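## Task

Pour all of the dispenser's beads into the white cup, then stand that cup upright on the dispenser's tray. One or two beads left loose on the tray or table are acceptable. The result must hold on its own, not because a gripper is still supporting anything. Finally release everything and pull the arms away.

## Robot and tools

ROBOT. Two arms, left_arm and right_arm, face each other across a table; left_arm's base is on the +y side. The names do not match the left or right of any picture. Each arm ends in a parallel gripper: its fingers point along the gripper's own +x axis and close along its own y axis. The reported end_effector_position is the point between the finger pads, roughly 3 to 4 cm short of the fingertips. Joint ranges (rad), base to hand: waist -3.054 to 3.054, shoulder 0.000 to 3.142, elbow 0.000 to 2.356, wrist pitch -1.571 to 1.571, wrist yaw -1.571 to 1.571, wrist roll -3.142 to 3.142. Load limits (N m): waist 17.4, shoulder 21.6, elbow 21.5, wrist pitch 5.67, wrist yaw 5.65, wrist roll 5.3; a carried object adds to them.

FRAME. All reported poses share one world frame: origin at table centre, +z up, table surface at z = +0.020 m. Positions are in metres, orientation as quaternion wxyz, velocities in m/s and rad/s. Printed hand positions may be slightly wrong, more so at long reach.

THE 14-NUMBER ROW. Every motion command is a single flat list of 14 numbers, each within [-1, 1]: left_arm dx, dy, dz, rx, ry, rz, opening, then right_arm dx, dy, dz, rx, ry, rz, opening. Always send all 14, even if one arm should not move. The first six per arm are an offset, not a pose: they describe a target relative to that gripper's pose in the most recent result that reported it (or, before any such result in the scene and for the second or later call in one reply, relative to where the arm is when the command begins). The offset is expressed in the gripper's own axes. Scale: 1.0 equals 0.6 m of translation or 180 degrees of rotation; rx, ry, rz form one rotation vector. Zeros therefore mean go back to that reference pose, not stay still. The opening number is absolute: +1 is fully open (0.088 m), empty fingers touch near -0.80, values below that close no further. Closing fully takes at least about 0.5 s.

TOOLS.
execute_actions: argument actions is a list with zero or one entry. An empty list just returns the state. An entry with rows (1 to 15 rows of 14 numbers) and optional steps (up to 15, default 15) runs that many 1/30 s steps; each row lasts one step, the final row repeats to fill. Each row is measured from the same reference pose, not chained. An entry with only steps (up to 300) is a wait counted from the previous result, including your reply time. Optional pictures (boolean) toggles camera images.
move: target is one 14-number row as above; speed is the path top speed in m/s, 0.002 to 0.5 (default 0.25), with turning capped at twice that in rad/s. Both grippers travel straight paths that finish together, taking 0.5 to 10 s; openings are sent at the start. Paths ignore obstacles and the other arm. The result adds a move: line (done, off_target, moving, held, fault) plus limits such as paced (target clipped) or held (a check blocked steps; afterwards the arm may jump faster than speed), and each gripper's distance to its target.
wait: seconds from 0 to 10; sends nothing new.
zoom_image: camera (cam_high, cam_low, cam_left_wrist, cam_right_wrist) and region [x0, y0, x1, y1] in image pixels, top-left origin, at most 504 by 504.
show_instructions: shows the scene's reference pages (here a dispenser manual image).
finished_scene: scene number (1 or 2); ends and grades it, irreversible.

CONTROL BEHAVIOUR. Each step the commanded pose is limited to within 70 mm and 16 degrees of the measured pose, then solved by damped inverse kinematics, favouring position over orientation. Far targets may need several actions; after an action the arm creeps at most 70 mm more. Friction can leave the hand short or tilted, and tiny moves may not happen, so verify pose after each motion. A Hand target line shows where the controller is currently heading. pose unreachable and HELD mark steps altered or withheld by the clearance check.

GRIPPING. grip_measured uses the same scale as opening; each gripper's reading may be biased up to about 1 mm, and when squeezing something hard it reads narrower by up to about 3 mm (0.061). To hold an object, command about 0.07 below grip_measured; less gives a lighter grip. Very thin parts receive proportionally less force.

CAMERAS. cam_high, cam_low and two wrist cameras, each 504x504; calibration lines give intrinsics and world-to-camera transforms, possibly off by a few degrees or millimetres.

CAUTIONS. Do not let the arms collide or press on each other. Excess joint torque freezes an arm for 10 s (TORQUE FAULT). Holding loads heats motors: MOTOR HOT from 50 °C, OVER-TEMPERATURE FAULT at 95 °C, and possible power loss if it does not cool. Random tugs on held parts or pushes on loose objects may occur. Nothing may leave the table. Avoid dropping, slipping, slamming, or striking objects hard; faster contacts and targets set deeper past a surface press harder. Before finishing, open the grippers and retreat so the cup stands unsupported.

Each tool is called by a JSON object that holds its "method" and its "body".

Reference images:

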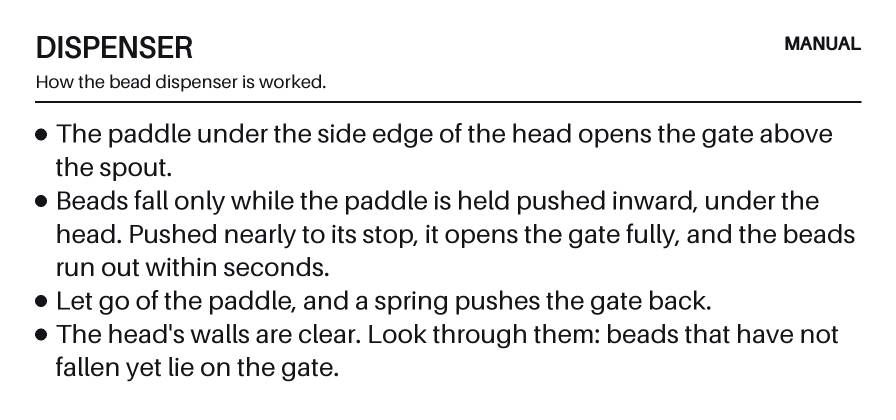

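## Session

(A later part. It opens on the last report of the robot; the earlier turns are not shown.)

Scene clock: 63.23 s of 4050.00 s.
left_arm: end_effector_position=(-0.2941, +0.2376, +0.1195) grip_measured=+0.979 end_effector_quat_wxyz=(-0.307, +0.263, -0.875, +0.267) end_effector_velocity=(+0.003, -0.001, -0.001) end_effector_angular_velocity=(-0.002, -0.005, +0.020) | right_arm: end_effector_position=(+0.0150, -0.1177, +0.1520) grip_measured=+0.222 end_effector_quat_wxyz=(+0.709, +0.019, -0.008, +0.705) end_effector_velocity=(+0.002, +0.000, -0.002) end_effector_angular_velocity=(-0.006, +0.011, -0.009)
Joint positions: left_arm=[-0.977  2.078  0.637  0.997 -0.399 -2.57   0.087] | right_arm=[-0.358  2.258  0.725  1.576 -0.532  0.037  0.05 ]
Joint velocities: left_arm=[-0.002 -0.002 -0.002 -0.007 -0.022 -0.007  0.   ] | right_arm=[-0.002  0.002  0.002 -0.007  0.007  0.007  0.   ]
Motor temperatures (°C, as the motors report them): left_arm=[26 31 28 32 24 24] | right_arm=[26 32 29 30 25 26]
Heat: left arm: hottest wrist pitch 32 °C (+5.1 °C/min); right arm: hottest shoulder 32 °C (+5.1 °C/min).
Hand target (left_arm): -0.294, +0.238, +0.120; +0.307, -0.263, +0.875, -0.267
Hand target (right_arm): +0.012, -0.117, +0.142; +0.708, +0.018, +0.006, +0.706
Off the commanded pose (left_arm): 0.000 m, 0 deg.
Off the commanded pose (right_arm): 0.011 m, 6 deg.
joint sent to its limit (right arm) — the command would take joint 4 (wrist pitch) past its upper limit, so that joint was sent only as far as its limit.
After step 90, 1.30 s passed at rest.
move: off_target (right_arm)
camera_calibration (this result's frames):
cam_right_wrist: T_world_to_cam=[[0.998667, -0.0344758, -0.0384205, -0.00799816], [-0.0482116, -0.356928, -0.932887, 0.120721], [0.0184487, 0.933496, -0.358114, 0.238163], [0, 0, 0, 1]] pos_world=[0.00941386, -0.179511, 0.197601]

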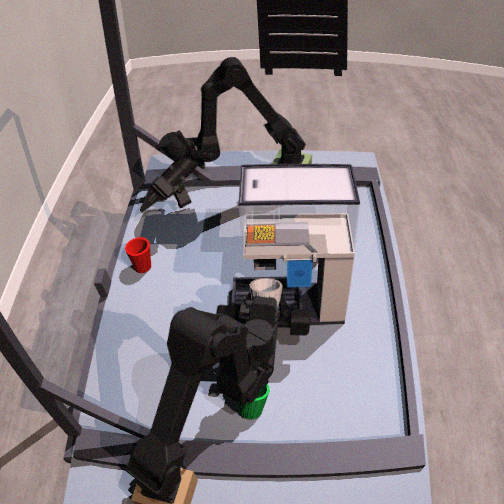

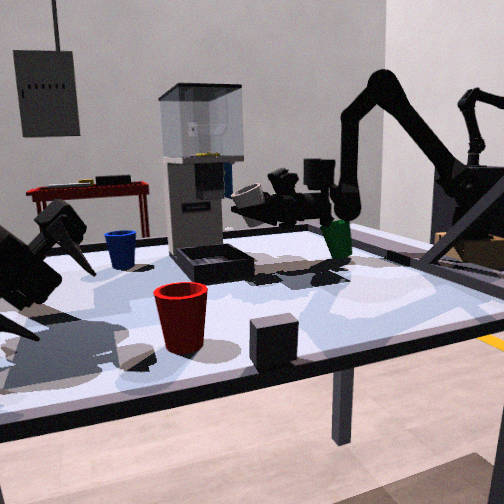

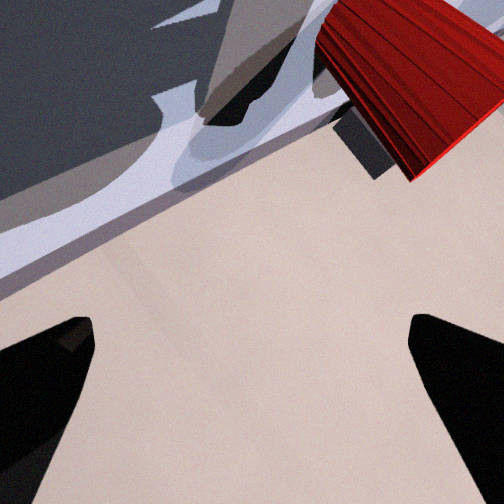

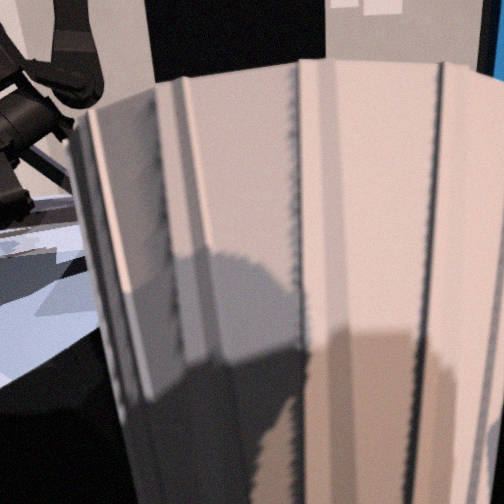

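{"method": "move", "body": {"target": [0,0,0,0,0,0,1,0.11,0.012,-0.01,0,0,0,0.1], "speed": 0.05}}

{"method": "zoom_image", "body": {"camera": "cam_low", "region": [150, 140, 390, 300]}}

Scene clock: 67.20 s of 4050.00 s.
left_arm: end_effector_position=(-0.2941, +0.2376, +0.1195) grip_measured=+0.979 end_effector_quat_wxyz=(-0.307, +0.263, -0.875, +0.267) end_effector_velocity=(+0.000, +0.002, -0.001) end_effector_angular_velocity=(+0.010, -0.001, -0.006) | right_arm: end_effector_position=(+0.0070, -0.0553, +0.1447) grip_measured=+0.222 end_effector_quat_wxyz=(+0.708, +0.018, +0.001, +0.706) end_effector_velocity=(+0.003, +0.001, -0.000) end_effector_angular_velocity=(-0.002, -0.006, -0.010)
Joint positions: left_arm=[-0.977  2.078  0.637  0.997 -0.399 -2.57   0.087] | right_arm=[-0.255  2.35   0.959  1.418 -0.432  0.037  0.05 ]
Joint velocities: left_arm=[-0.002 -0.002 -0.002 -0.007  0.007 -0.007 -0.   ] | right_arm=[-0.002  0.002  0.007 -0.007  0.007 -0.007 -0.   ]
Motor temperatures (°C, as the motors report them): left_arm=[26 31 29 32 24 24] | right_arm=[26 32 29 30 25 26]
Heat: left arm: hottest wrist pitch 32 °C (+5.1 °C/min); right arm: hottest shoulder 32 °C (+4.1 °C/min).
Hand target (left_arm): -0.294, +0.238, +0.120; +0.307, -0.263, +0.875, -0.267
Hand target (right_arm): +0.008, -0.052, +0.148; +0.709, +0.019, -0.007, +0.705
Off the commanded pose (left_arm): 0.000 m, 0 deg.
Off the commanded pose (right_arm): 0.006 m, 1 deg.
move: done
camera_calibration (this result's frames):
cam_right_wrist: T_world_to_cam=[[0.998294, -0.0319482, -0.0488712, 0.00354255], [-0.0572272, -0.369364, -0.927521, 0.134408], [0.0115813, 0.928736, -0.370562, 0.179045], [0, 0, 0, 1]] pos_world=[0.00208173, -0.116527, 0.191187]

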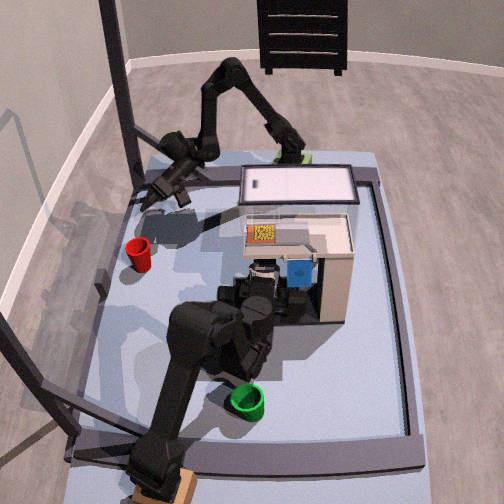

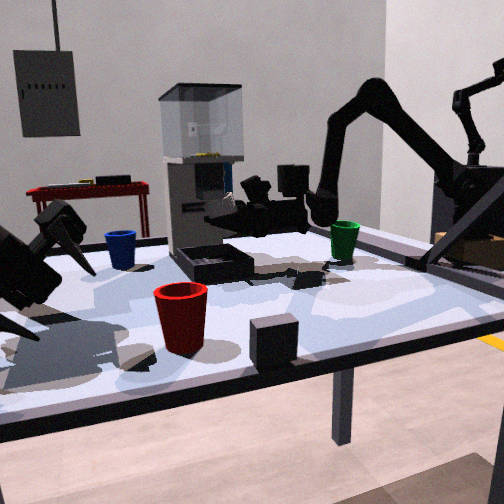

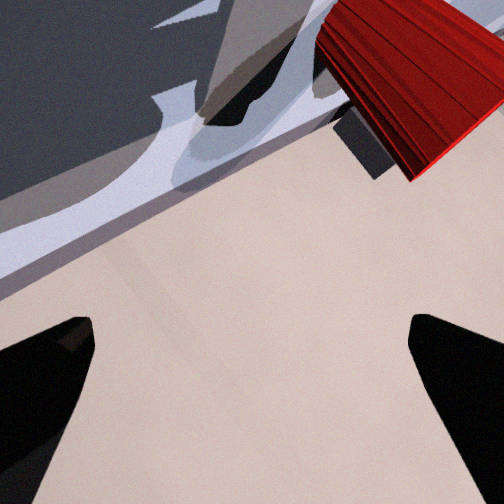

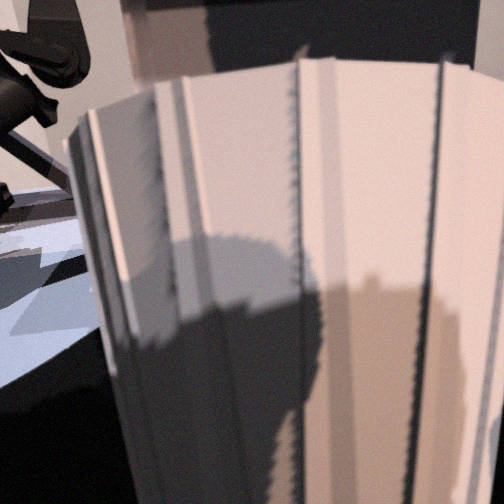

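Region (150, 140, 390, 300) of cam_low's 504x504 image, scaled by 2.100, with more detail than that image has.

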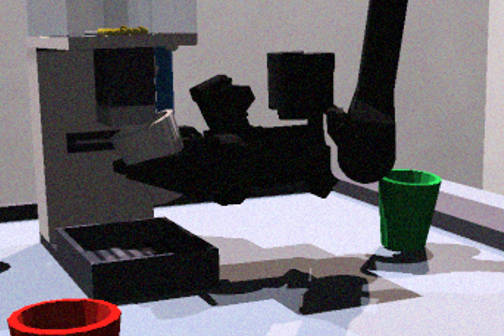

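{"method": "move", "body": {"target": [0,0,0,0,0,0,1,0.03,0,-0.03,0,0.05,0,0.1], "speed": 0.04}}

{"method": "zoom_image", "body": {"camera": "cam_low", "region": [170, 140, 330, 290]}}

Scene clock: 77.83 s of 4050.00 s.
left_arm: end_effector_position=(-0.2941, +0.2376, +0.1195) grip_measured=+0.979 end_effector_quat_wxyz=(-0.307, +0.263, -0.875, +0.267) end_effector_velocity=(+0.001, +0.005, -0.004) end_effector_angular_velocity=(+0.011, -0.023, -0.025) | right_arm: end_effector_position=(+0.0049, -0.0428, +0.1103) grip_measured=+0.222 end_effector_quat_wxyz=(+0.704, -0.042, +0.077, +0.705) end_effector_velocity=(+0.001, +0.001, -0.001) end_effector_angular_velocity=(-0.019, +0.003, +0.006)
Joint positions: left_arm=[-0.977  2.078  0.637  0.997 -0.399 -2.57   0.087] | right_arm=[-0.238  2.344  1.02   1.14  -0.418 -0.026  0.05 ]
Joint velocities: left_arm=[-0.002 -0.007 -0.007 -0.022  0.022  0.007 -0.   ] | right_arm=[-0.002 -0.007  0.007 -0.037 -0.007 -0.007 -0.   ]
Motor temperatures (°C, as the motors report them): left_arm=[26 32 29 32 24 24] | right_arm=[26 33 29 31 25 26]
Heat: left arm: hottest shoulder 32 °C (+4.0 °C/min); right arm: hottest shoulder 33 °C (+4.0 °C/min).
Hand target (left_arm): -0.294, +0.238, +0.120; +0.307, -0.263, +0.875, -0.267
Hand target (right_arm): +0.006, -0.037, +0.127; +0.706, -0.038, +0.056, +0.705
Off the commanded pose (left_arm): 0.000 m, 0 deg.
Off the commanded pose (right_arm): 0.018 m, 2 deg.
After step 220, 1.10 s passed at rest.
move: off_target (right_arm)
camera_calibration (this result's frames):
cam_right_wrist: T_world_to_cam=[[0.997232, -0.0353711, -0.0654019, 0.00605933], [-0.0741377, -0.540069, -0.838349, 0.0898917], [-0.00566822, 0.840877, -0.541196, 0.16985], [0, 0, 0, 1]] pos_world=[0.00158455, -0.0940607, 0.167679]

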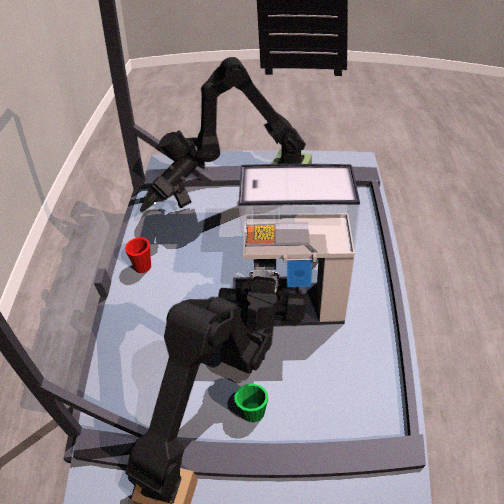

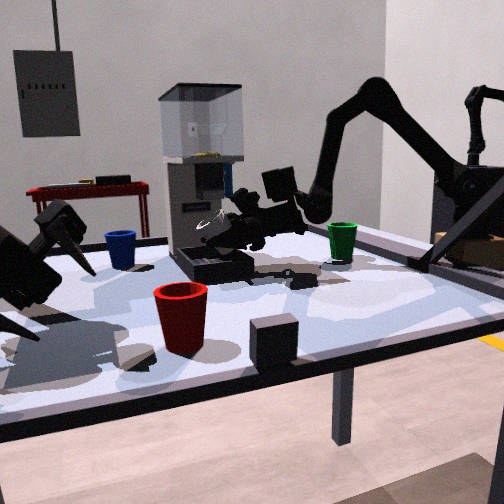

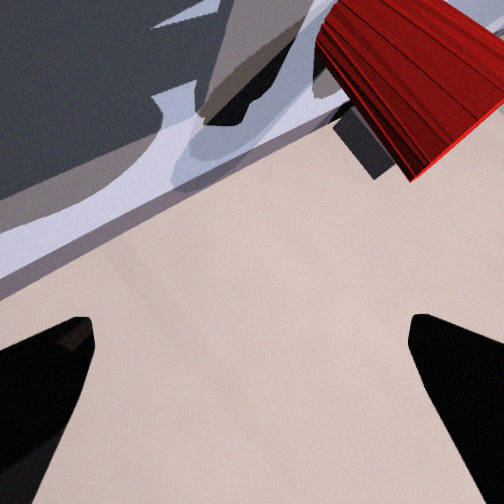

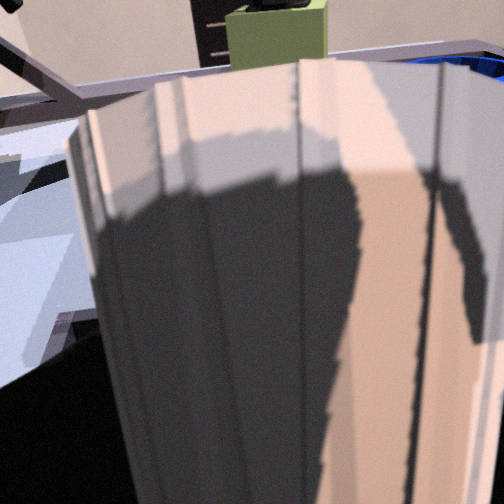

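Region (170, 140, 330, 290) of cam_low's 504x504 image, scaled by 3.150, with more detail than that image has; it fills the top 472 rows of this view, and the rest is white.

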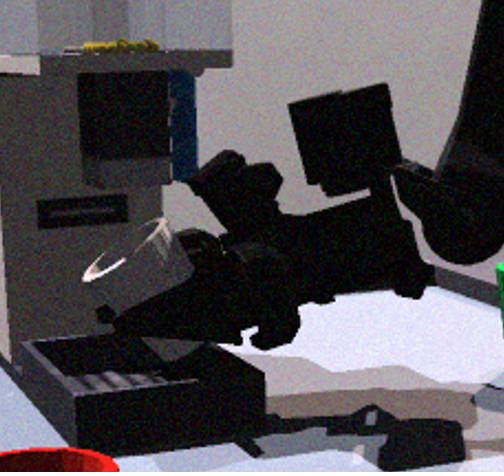

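{"method": "move", "body": {"target": [0,0,0,0,0,0,1,-0.09,0,0.045,0,0,0,0.1], "speed": 0.08}}

{"method": "move", "body": {"target": [0,0,0,0,0,0,1,0,0.25,-0.05,0,0,0,0.1], "speed": 0.12}}

{"method": "zoom_image", "body": {"camera": "cam_low", "region": [170, 140, 370, 320]}}

Scene clock: 91.47 s of 4050.00 s.
left_arm: end_effector_position=(-0.2941, +0.2376, +0.1195) grip_measured=+0.979 end_effector_quat_wxyz=(-0.307, +0.263, -0.875, +0.267) end_effector_velocity=(+0.003, -0.003, +0.001) end_effector_angular_velocity=(-0.001, +0.011, +0.039) | right_arm: end_effector_position=(+0.0067, -0.0901, +0.1370) grip_measured=+0.222 end_effector_quat_wxyz=(+0.705, -0.044, +0.088, +0.703) end_effector_velocity=(-0.001, -0.004, +0.001) end_effector_angular_velocity=(-0.004, +0.000, +0.016)
Joint positions: left_arm=[-0.977  2.078  0.637  0.997 -0.399 -2.57   0.087] | right_arm=[-0.296  2.151  0.819  1.122 -0.471 -0.034  0.05 ]
Joint velocities: left_arm=[-0.002  0.002 -0.002  0.007 -0.037 -0.022 -0.   ] | right_arm=[-0.007 -0.012 -0.012 -0.007 -0.022 -0.007 -0.   ]
Motor temperatures (°C, as the motors report them): left_arm=[26 32 29 33 24 24] | right_arm=[26 36 30 32 25 26]
Heat: left arm: hottest wrist pitch 33 °C (+4.0 °C/min); right arm: hottest shoulder 36 °C (+7.1 °C/min).
Hand target (left_arm): -0.294, +0.238, +0.120; +0.307, -0.263, +0.875, -0.267
Hand target (right_arm): +0.007, -0.091, +0.146; +0.704, -0.043, +0.077, +0.705
Off the commanded pose (left_arm): 0.000 m, 0 deg.
Off the commanded pose (right_arm): 0.009 m, 1 deg.
After step 90, 9.40 s passed at rest.
move: off_target (right_arm)
camera_calibration (this result's frames):
cam_right_wrist: T_world_to_cam=[[0.996174, -0.0415562, -0.0768823, 0.00529214], [-0.0869999, -0.555055, -0.827251, 0.0840562], [-0.00829646, 0.830775, -0.556547, 0.225333], [0, 0, 0, 1]] pos_world=[0.00391045, -0.140325, 0.195351]

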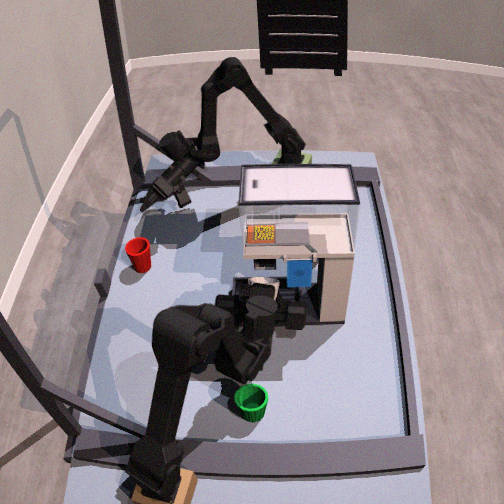

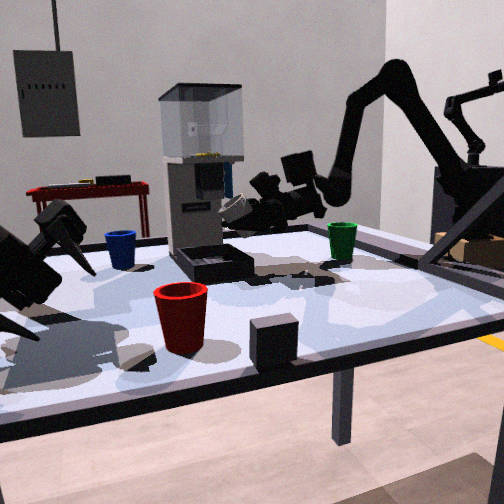

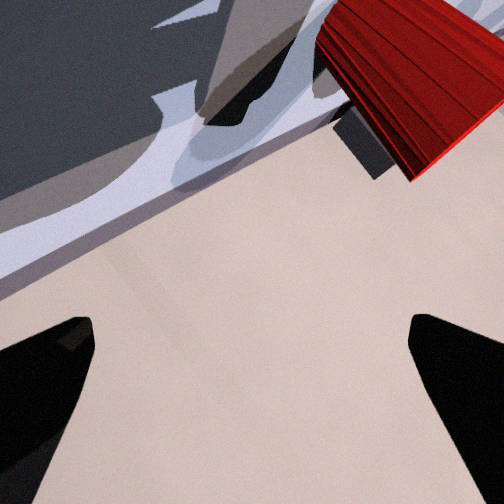

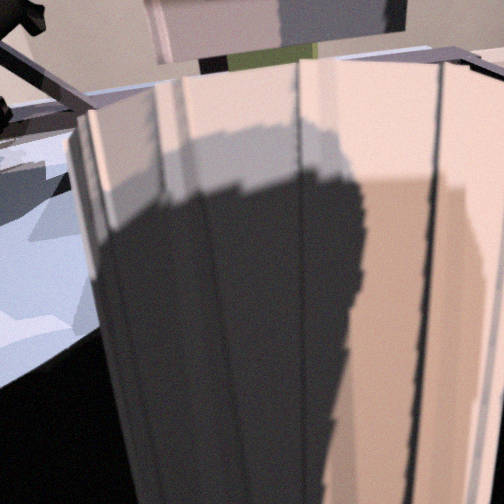

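Scene clock: 93.13 s of 4050.00 s.
left_arm: end_effector_position=(-0.2941, +0.2376, +0.1195) grip_measured=+0.979 end_effector_quat_wxyz=(-0.307, +0.263, -0.875, +0.267) end_effector_velocity=(-0.003, +0.001, +0.005) end_effector_angular_velocity=(-0.007, +0.013, -0.012) | right_arm: end_effector_position=(-0.1445, -0.0938, +0.1189) grip_measured=+0.222 end_effector_quat_wxyz=(+0.703, -0.044, +0.087, +0.704) end_effector_velocity=(-0.002, -0.000, +0.002) end_effector_angular_velocity=(+0.007, +0.003, -0.011)
Joint positions: left_arm=[-0.977  2.078  0.637  0.997 -0.399 -2.57   0.087] | right_arm=[ 0.151  2.162  0.637  1.34  -0.037  0.056  0.05 ]
Joint velocities: left_arm=[-0.002 -0.007  0.002  0.007  0.007  0.007  0.   ] | right_arm=[ 0.012 -0.002 -0.002  0.007  0.022  0.007 -0.   ]
Motor temperatures (°C, as the motors report them): left_arm=[26 32 29 33 24 24] | right_arm=[26 36 30 32 25 26]
Heat: left arm: hottest wrist pitch 33 °C (+3.0 °C/min); right arm: hottest shoulder 36 °C (+7.1 °C/min).
Hand target (left_arm): -0.294, +0.238, +0.120; +0.307, -0.263, +0.875, -0.267
Hand target (right_arm): -0.146, -0.095, +0.118; +0.705, -0.042, +0.089, +0.703
Off the commanded pose (left_arm): 0.000 m, 0 deg.
Off the commanded pose (right_arm): 0.002 m, 0 deg.
move: done
camera_calibration (this result's frames):
cam_right_wrist: T_world_to_cam=[[0.996293, -0.0363062, -0.0779871, 0.155071], [-0.0850096, -0.554334, -0.827942, 0.0543433], [-0.0131714, 0.831502, -0.555365, 0.216315], [0, 0, 0, 1]] pos_world=[-0.147027, -0.144112, 0.177221]

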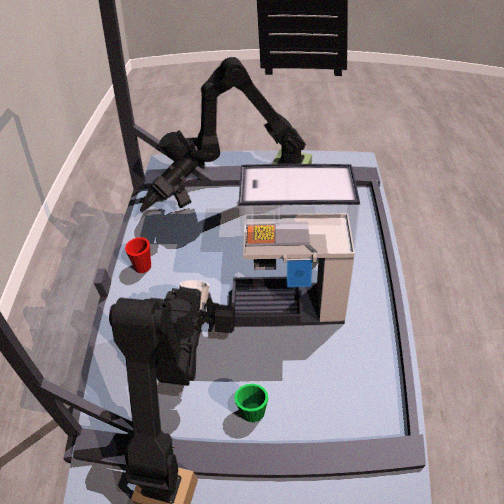

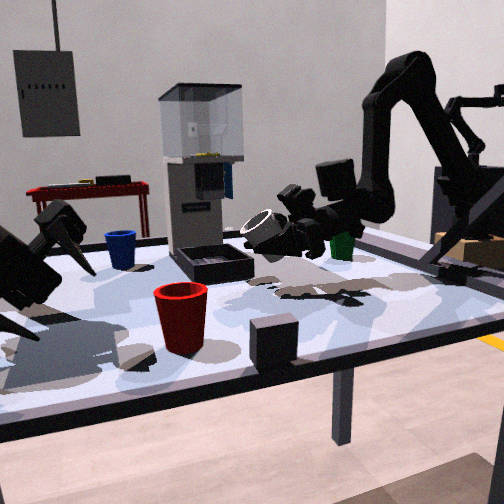

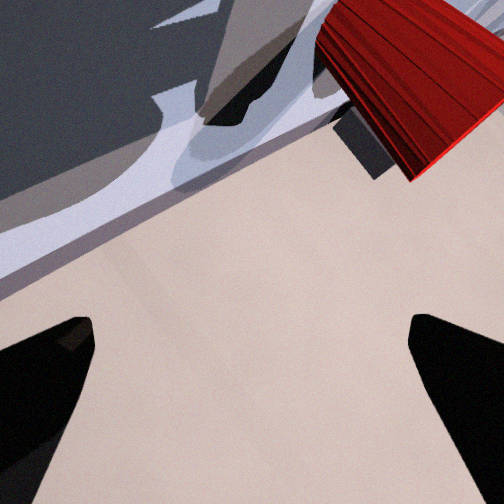

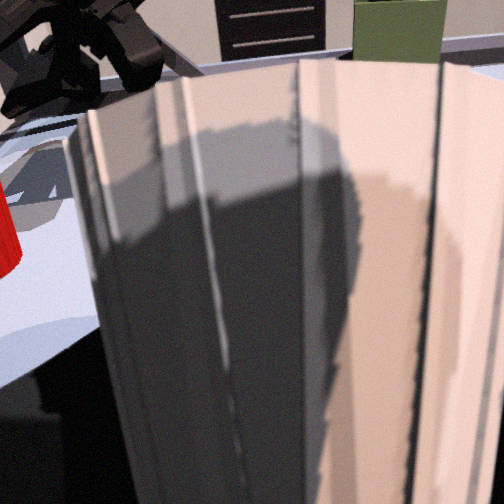

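Region (170, 140, 370, 320) of cam_low's 504x504 image, scaled by 2.520, with more detail than that image has; it fills the top 454 rows of this view, and the rest is white.

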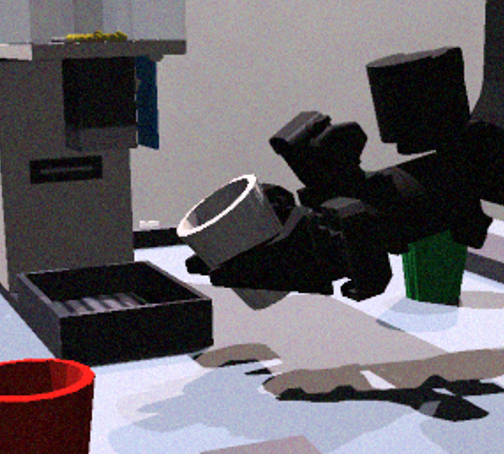

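{"method": "move", "body": {"target": [0,0,0,0,0,0,1,0.029,0,-0.062,0,0.02,0,0.1], "speed": 0.03}}

{"method": "zoom_image", "body": {"camera": "cam_low", "region": [170, 140, 370, 320]}}

Scene clock: 97.50 s of 4050.00 s.
left_arm: end_effector_position=(-0.2941, +0.2376, +0.1195) grip_measured=+0.979 end_effector_quat_wxyz=(-0.307, +0.263, -0.875, +0.267) end_effector_velocity=(+0.002, -0.001, -0.002) end_effector_angular_velocity=(-0.009, -0.024, +0.015) | right_arm: end_effector_position=(-0.1457, -0.0876, +0.0766) grip_measured=+0.222 end_effector_quat_wxyz=(+0.701, -0.069, +0.115, +0.701) end_effector_velocity=(-0.000, -0.001, -0.005) end_effector_angular_velocity=(-0.022, +0.010, +0.003)
Joint positions: left_arm=[-0.977  2.078  0.637  0.997 -0.399 -2.57   0.087] | right_arm=[ 0.155  2.297  0.697  1.339 -0.034  0.057  0.05 ]
Joint velocities: left_arm=[-0.002 -0.002  0.002 -0.022 -0.022  0.007  0.   ] | right_arm=[-0.002  0.002  0.002 -0.022 -0.007  0.007 -0.   ]
Motor temperatures (°C, as the motors report them): left_arm=[26 33 29 33 24 24] | right_arm=[26 36 29 33 25 26]
Heat: left arm: hottest shoulder 33 °C (+3.0 °C/min); right arm: hottest shoulder 36 °C (+6.1 °C/min).
Hand target (left_arm): -0.294, +0.238, +0.120; +0.307, -0.263, +0.875, -0.267
Hand target (right_arm): -0.147, -0.084, +0.079; +0.700, -0.066, +0.109, +0.703
Off the commanded pose (left_arm): 0.000 m, 0 deg.
Off the commanded pose (right_arm): 0.005 m, 1 deg.
move: done
camera_calibration (this result's frames):
cam_right_wrist: T_world_to_cam=[[0.996157, -0.0414928, -0.0771314, 0.152672], [-0.0862992, -0.61528, -0.783571, 0.0136896], [-0.0149449, 0.787216, -0.616496, 0.188145], [0, 0, 0, 1]] pos_world=[-0.148092, -0.133353, 0.138493]

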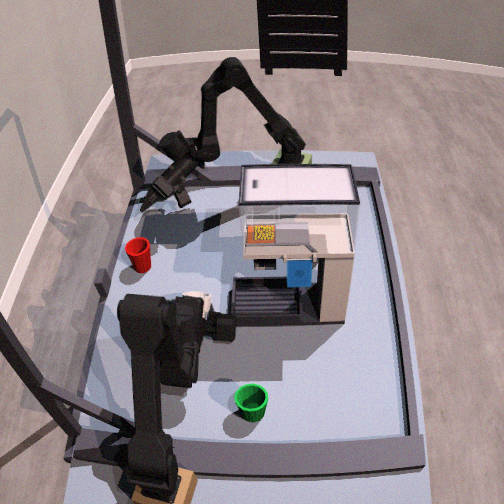

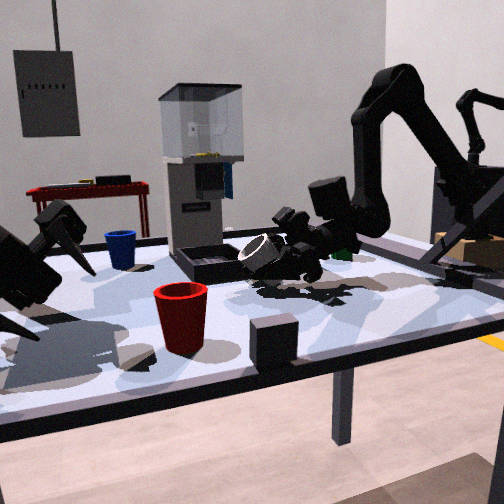

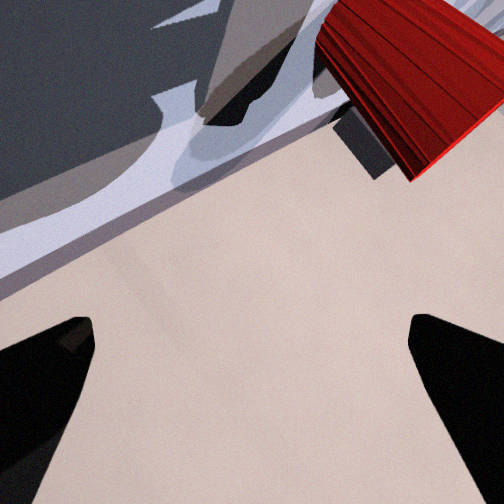

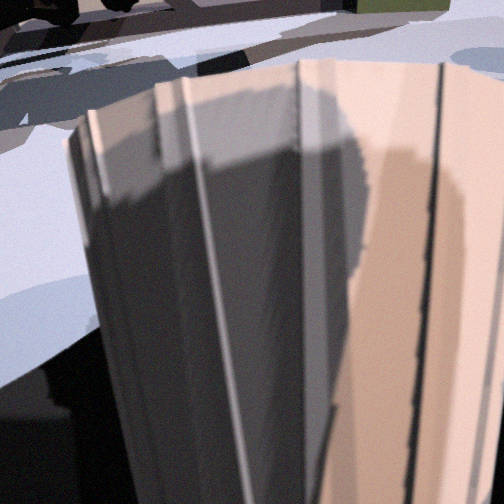

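Region (170, 140, 370, 320) of cam_low's 504x504 image, scaled by 2.520, with more detail than that image has; it fills the top 454 rows of this view, and the rest is white.

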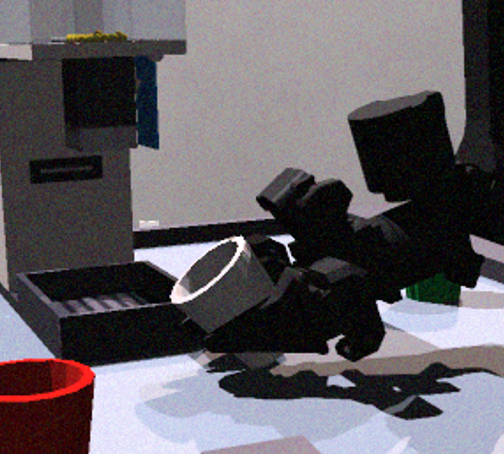

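{"method": "move", "body": {"target": [0,0,0,0,0,0,1,0.004,0,-0.014,0,0,0,0.16], "speed": 0.02}}

{"method": "move", "body": {"target": [0,0,0,0,0,0,1,-0.066,0,-0.025,0,0,0,0.16], "speed": 0.02}}

{"method": "zoom_image", "body": {"camera": "cam_low", "region": [170, 140, 370, 320]}}

Scene clock: 101.73 s of 4050.00 s.
left_arm: end_effector_position=(-0.2941, +0.2376, +0.1195) grip_measured=+0.979 end_effector_quat_wxyz=(-0.307, +0.263, -0.875, +0.267) end_effector_velocity=(+0.001, -0.002, +0.001) end_effector_angular_velocity=(-0.003, -0.001, +0.020) | right_arm: end_effector_position=(-0.1458, -0.0890, +0.0697) grip_measured=+0.222 end_effector_quat_wxyz=(+0.701, -0.070, +0.115, +0.701) end_effector_velocity=(-0.004, -0.002, -0.001) end_effector_angular_velocity=(-0.002, -0.015, +0.029)
Joint positions: left_arm=[-0.977  2.078  0.637  0.997 -0.399 -2.57   0.087] | right_arm=[ 0.155  2.326  0.698  1.367 -0.034  0.057  0.05 ]
Joint velocities: left_arm=[-0.002 -0.002  0.002 -0.007 -0.022 -0.007 -0.   ] | right_arm=[ 0.002  0.002 -0.007  0.007 -0.022 -0.022 -0.   ]
Motor temperatures (°C, as the motors report them): left_arm=[26 33 29 33 24 24] | right_arm=[26 36 29 33 25 26]
Heat: left arm: hottest shoulder 33 °C (+3.0 °C/min); right arm: hottest shoulder 36 °C (+6.0 °C/min).
Hand target (left_arm): -0.294, +0.238, +0.120; +0.307, -0.263, +0.875, -0.267
Hand target (right_arm): -0.146, -0.088, +0.068; +0.701, -0.069, +0.115, +0.701
Off the commanded pose (left_arm): 0.000 m, 0 deg.
Off the commanded pose (right_arm): 0.003 m, 0 deg.
After step 90, 0.53 s passed at rest.
move: done
camera_calibration (this result's frames):
cam_right_wrist: T_world_to_cam=[[0.996156, -0.0415516, -0.0771194, 0.152119], [-0.0863147, -0.615877, -0.7831, 0.00740737], [-0.014957, 0.786746, -0.617096, 0.185046], [0, 0, 0, 1]] pos_world=[-0.148127, -0.134701, 0.131723]

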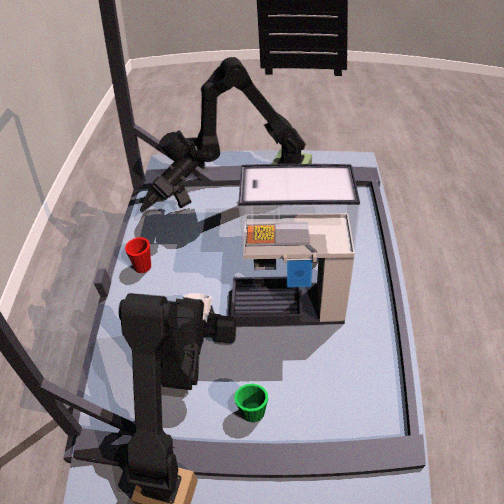

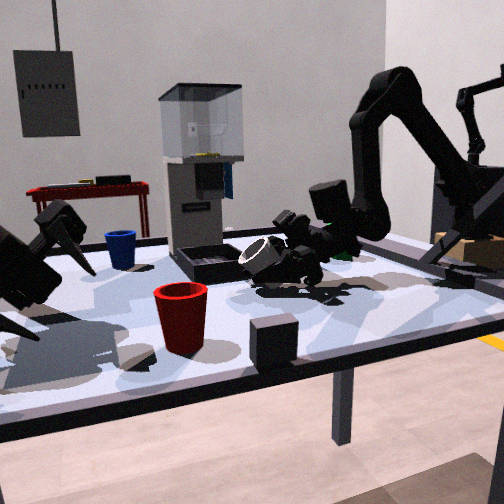

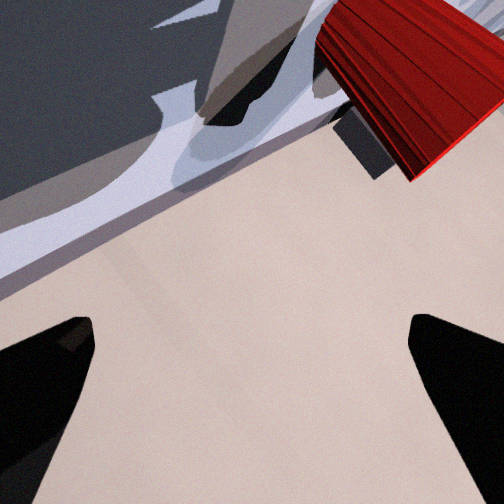

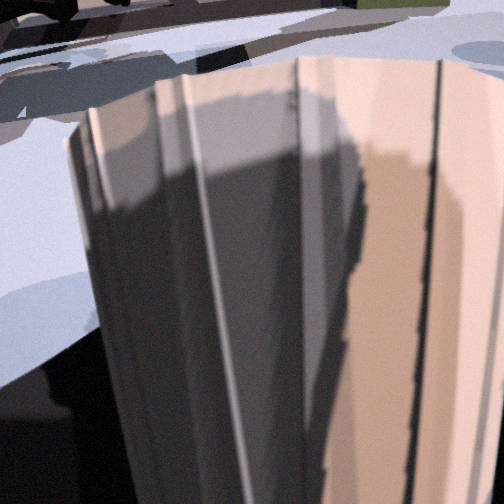

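Scene clock: 104.13 s of 4050.00 s.
left_arm: end_effector_position=(-0.2941, +0.2376, +0.1195) grip_measured=+0.979 end_effector_quat_wxyz=(-0.307, +0.263, -0.875, +0.267) end_effector_velocity=(+0.002, +0.003, -0.003) end_effector_angular_velocity=(+0.012, -0.006, -0.006) | right_arm: end_effector_position=(-0.1468, -0.1299, +0.0651) grip_measured=+0.210 end_effector_quat_wxyz=(+0.700, -0.070, +0.116, +0.701) end_effector_velocity=(+0.002, -0.002, +0.001) end_effector_angular_velocity=(+0.002, -0.009, -0.008)
Joint positions: left_arm=[-0.977  2.078  0.637  0.997 -0.399 -2.57   0.087] | right_arm=[ 0.155  2.326  0.535  1.527 -0.034  0.057  0.049]
Joint velocities: left_arm=[-0.002 -0.002 -0.007 -0.007  0.007 -0.007 -0.   ] | right_arm=[-0.002 -0.002 -0.007  0.007  0.007 -0.007 -0.   ]
Motor temperatures (°C, as the motors report them): left_arm=[26 33 29 33 24 24] | right_arm=[26 36 29 33 25 26]
Heat: left arm: hottest shoulder 33 °C (+2.0 °C/min); right arm: hottest shoulder 36 °C (+5.1 °C/min).
Hand target (left_arm): -0.294, +0.238, +0.120; +0.307, -0.263, +0.875, -0.267
Hand target (right_arm): -0.146, -0.131, +0.066; +0.700, -0.070, +0.115, +0.701
Off the commanded pose (left_arm): 0.000 m, 0 deg.
Off the commanded pose (right_arm): 0.001 m, 0 deg.
move: done
camera_calibration (this result's frames):
cam_right_wrist: T_world_to_cam=[[0.996151, -0.041728, -0.0770829, 0.151088], [-0.0863608, -0.617667, -0.781683, -0.0218011], [-0.0149935, 0.785332, -0.618894, 0.21424], [0, 0, 0, 1]] pos_world=[-0.149177, -0.175411, 0.127197]

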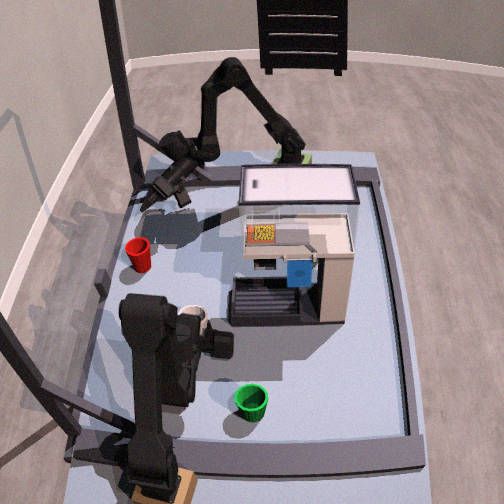

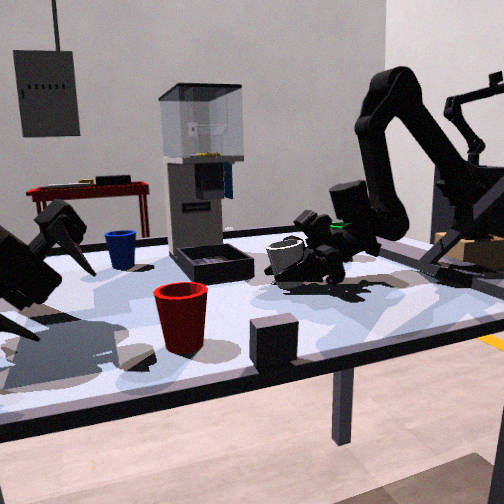

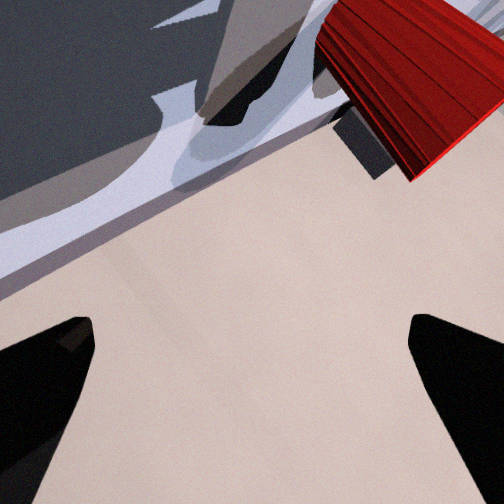

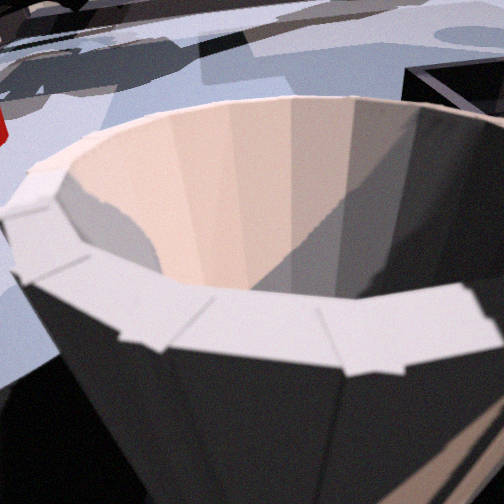

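Region (170, 140, 370, 320) of cam_low's 504x504 image, scaled by 2.520, with more detail than that image has; it fills the top 454 rows of this view, and the rest is white.

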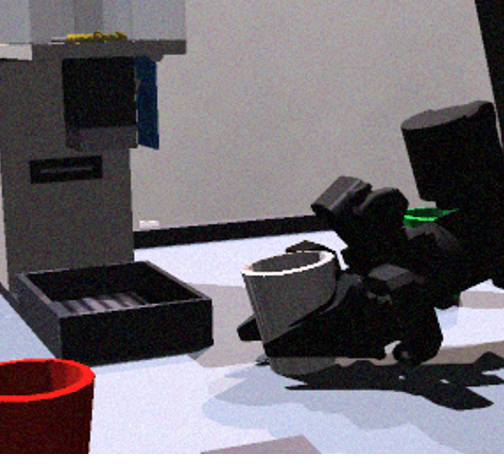

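{"method": "move", "body": {"target": [0,0,0,0,0,0,1,0,0,0,0,0,0,0.7]}}

{"method": "move", "body": {"target": [0,0,0,0,0,0,1,-0.022,0,0.022,0,0,0,0.7], "speed": 0.05}}

Scene clock: 106.23 s of 4050.00 s.
left_arm: end_effector_position=(-0.2941, +0.2376, +0.1195) grip_measured=+0.979 end_effector_quat_wxyz=(-0.307, +0.263, -0.875, +0.267) end_effector_velocity=(-0.001, +0.002, -0.001) end_effector_angular_velocity=(+0.012, -0.006, -0.006) | right_arm: end_effector_position=(-0.1471, -0.1301, +0.0651) grip_measured=+0.694 end_effector_quat_wxyz=(+0.700, -0.071, +0.116, +0.701) end_effector_velocity=(+0.002, -0.002, -0.002) end_effector_angular_velocity=(-0.012, -0.023, -0.004)
Joint positions: left_arm=[-0.977  2.078  0.637  0.997 -0.399 -2.57   0.087] | right_arm=[ 0.156  2.326  0.534  1.528 -0.034  0.056  0.073]
Joint velocities: left_arm=[-0.002 -0.007  0.002 -0.022  0.007 -0.007 -0.   ] | right_arm=[-0.002 -0.002 -0.007 -0.007  0.007 -0.022  0.001]
Motor temperatures (°C, as the motors report them): left_arm=[26 33 29 33 24 24] | right_arm=[26 35 29 33 25 26]
Heat: left arm: hottest shoulder 33 °C (+2.0 °C/min); right arm: hottest shoulder 35 °C (+4.1 °C/min).
Hand target (left_arm): -0.294, +0.238, +0.120; +0.307, -0.263, +0.875, -0.267
Hand target (right_arm): -0.147, -0.130, +0.065; +0.700, -0.071, +0.116, +0.701
Off the commanded pose (left_arm): 0.000 m, 0 deg.
Off the commanded pose (right_arm): 0.000 m, 0 deg.
move: done
camera_calibration (this result's frames):
cam_right_wrist: T_world_to_cam=[[0.996207, -0.0408816, -0.0768154, 0.151399], [-0.0856262, -0.617735, -0.78171, -0.0219007], [-0.0154941, 0.785323, -0.618893, 0.214384], [0, 0, 0, 1]] pos_world=[-0.149379, -0.1757, 0.127191]

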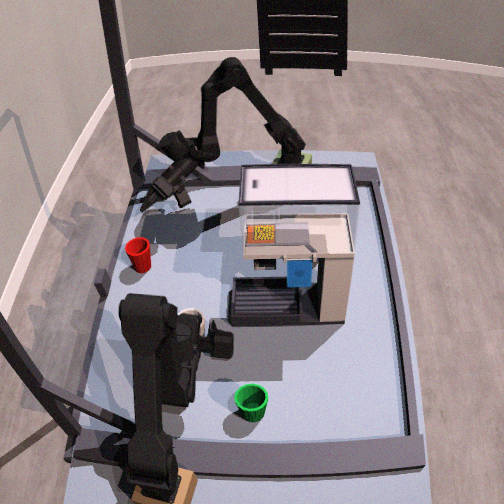

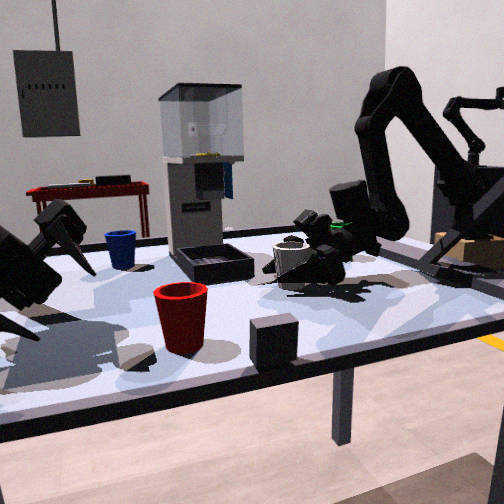

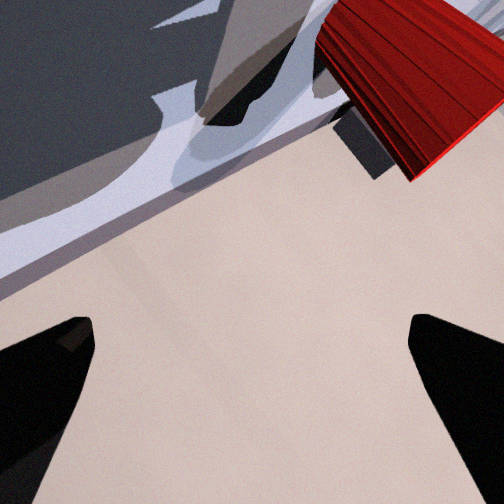

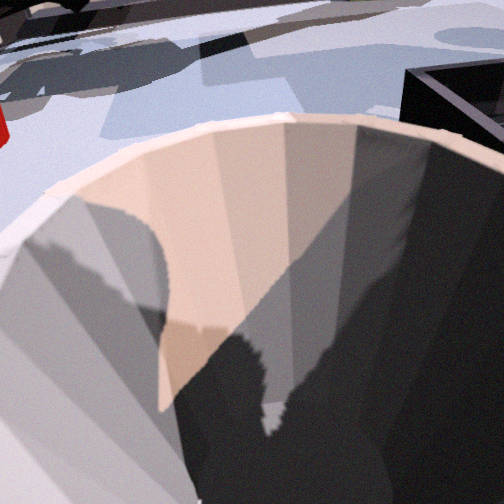

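Scene clock: 107.03 s of 4050.00 s.
left_arm: end_effector_position=(-0.2941, +0.2376, +0.1195) grip_measured=+0.979 end_effector_quat_wxyz=(-0.307, +0.263, -0.875, +0.267) end_effector_velocity=(+0.001, +0.000, -0.001) end_effector_angular_velocity=(-0.010, -0.020, -0.013) | right_arm: end_effector_position=(-0.1465, -0.1384, +0.0780) grip_measured=+0.697 end_effector_quat_wxyz=(+0.701, -0.072, +0.117, +0.700) end_effector_velocity=(+0.002, -0.004, +0.001) end_effector_angular_velocity=(-0.007, +0.009, -0.002)
Joint positions: left_arm=[-0.977  2.078  0.637  0.997 -0.399 -2.57   0.087] | right_arm=[ 0.154  2.248  0.486  1.493 -0.034  0.056  0.073]
Joint velocities: left_arm=[ 0.002 -0.002 -0.002 -0.007  0.007  0.022 -0.   ] | right_arm=[-0.007 -0.017 -0.017 -0.007 -0.007  0.007 -0.   ]
Motor temperatures (°C, as the motors report them): left_arm=[26 33 29 33 24 24] | right_arm=[26 35 29 33 25 26]
Heat: left arm: hottest shoulder 33 °C (+2.0 °C/min); right arm: hottest shoulder 35 °C (+4.0 °C/min).
Hand target (left_arm): -0.294, +0.238, +0.120; +0.307, -0.263, +0.875, -0.267
Hand target (right_arm): -0.146, -0.139, +0.081; +0.700, -0.071, +0.116, +0.701
Off the commanded pose (left_arm): 0.000 m, 0 deg.
Off the commanded pose (right_arm): 0.003 m, 0 deg.
move: done
camera_calibration (this result's frames):
cam_right_wrist: T_world_to_cam=[[0.996117, -0.043133, -0.0767434, 0.151152], [-0.0869018, -0.621142, -0.778865, -0.017784], [-0.0140737, 0.78251, -0.622478, 0.228916], [0, 0, 0, 1]] pos_world=[-0.148889, -0.183656, 0.140244]

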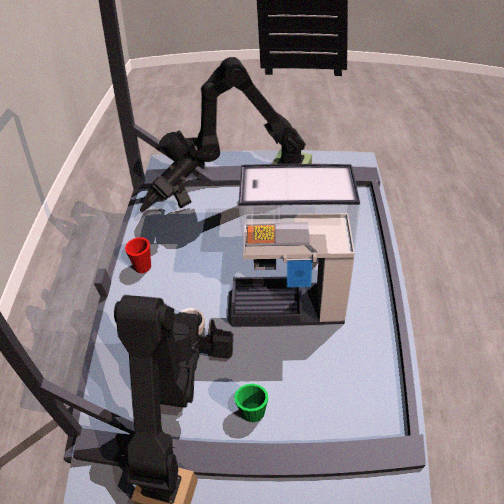

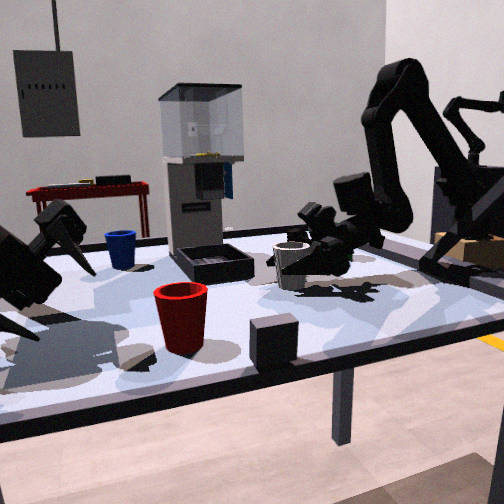

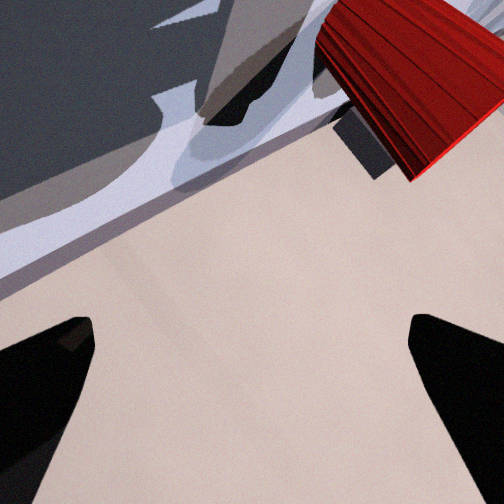

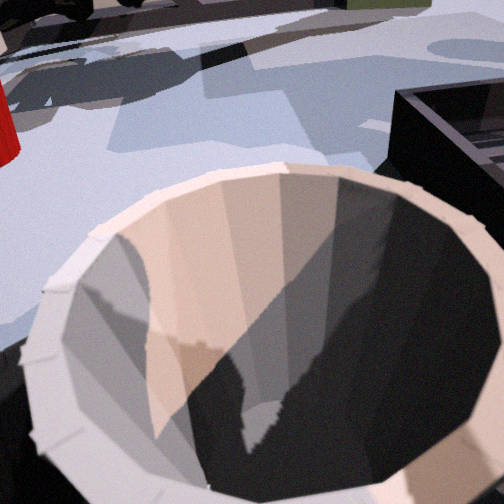

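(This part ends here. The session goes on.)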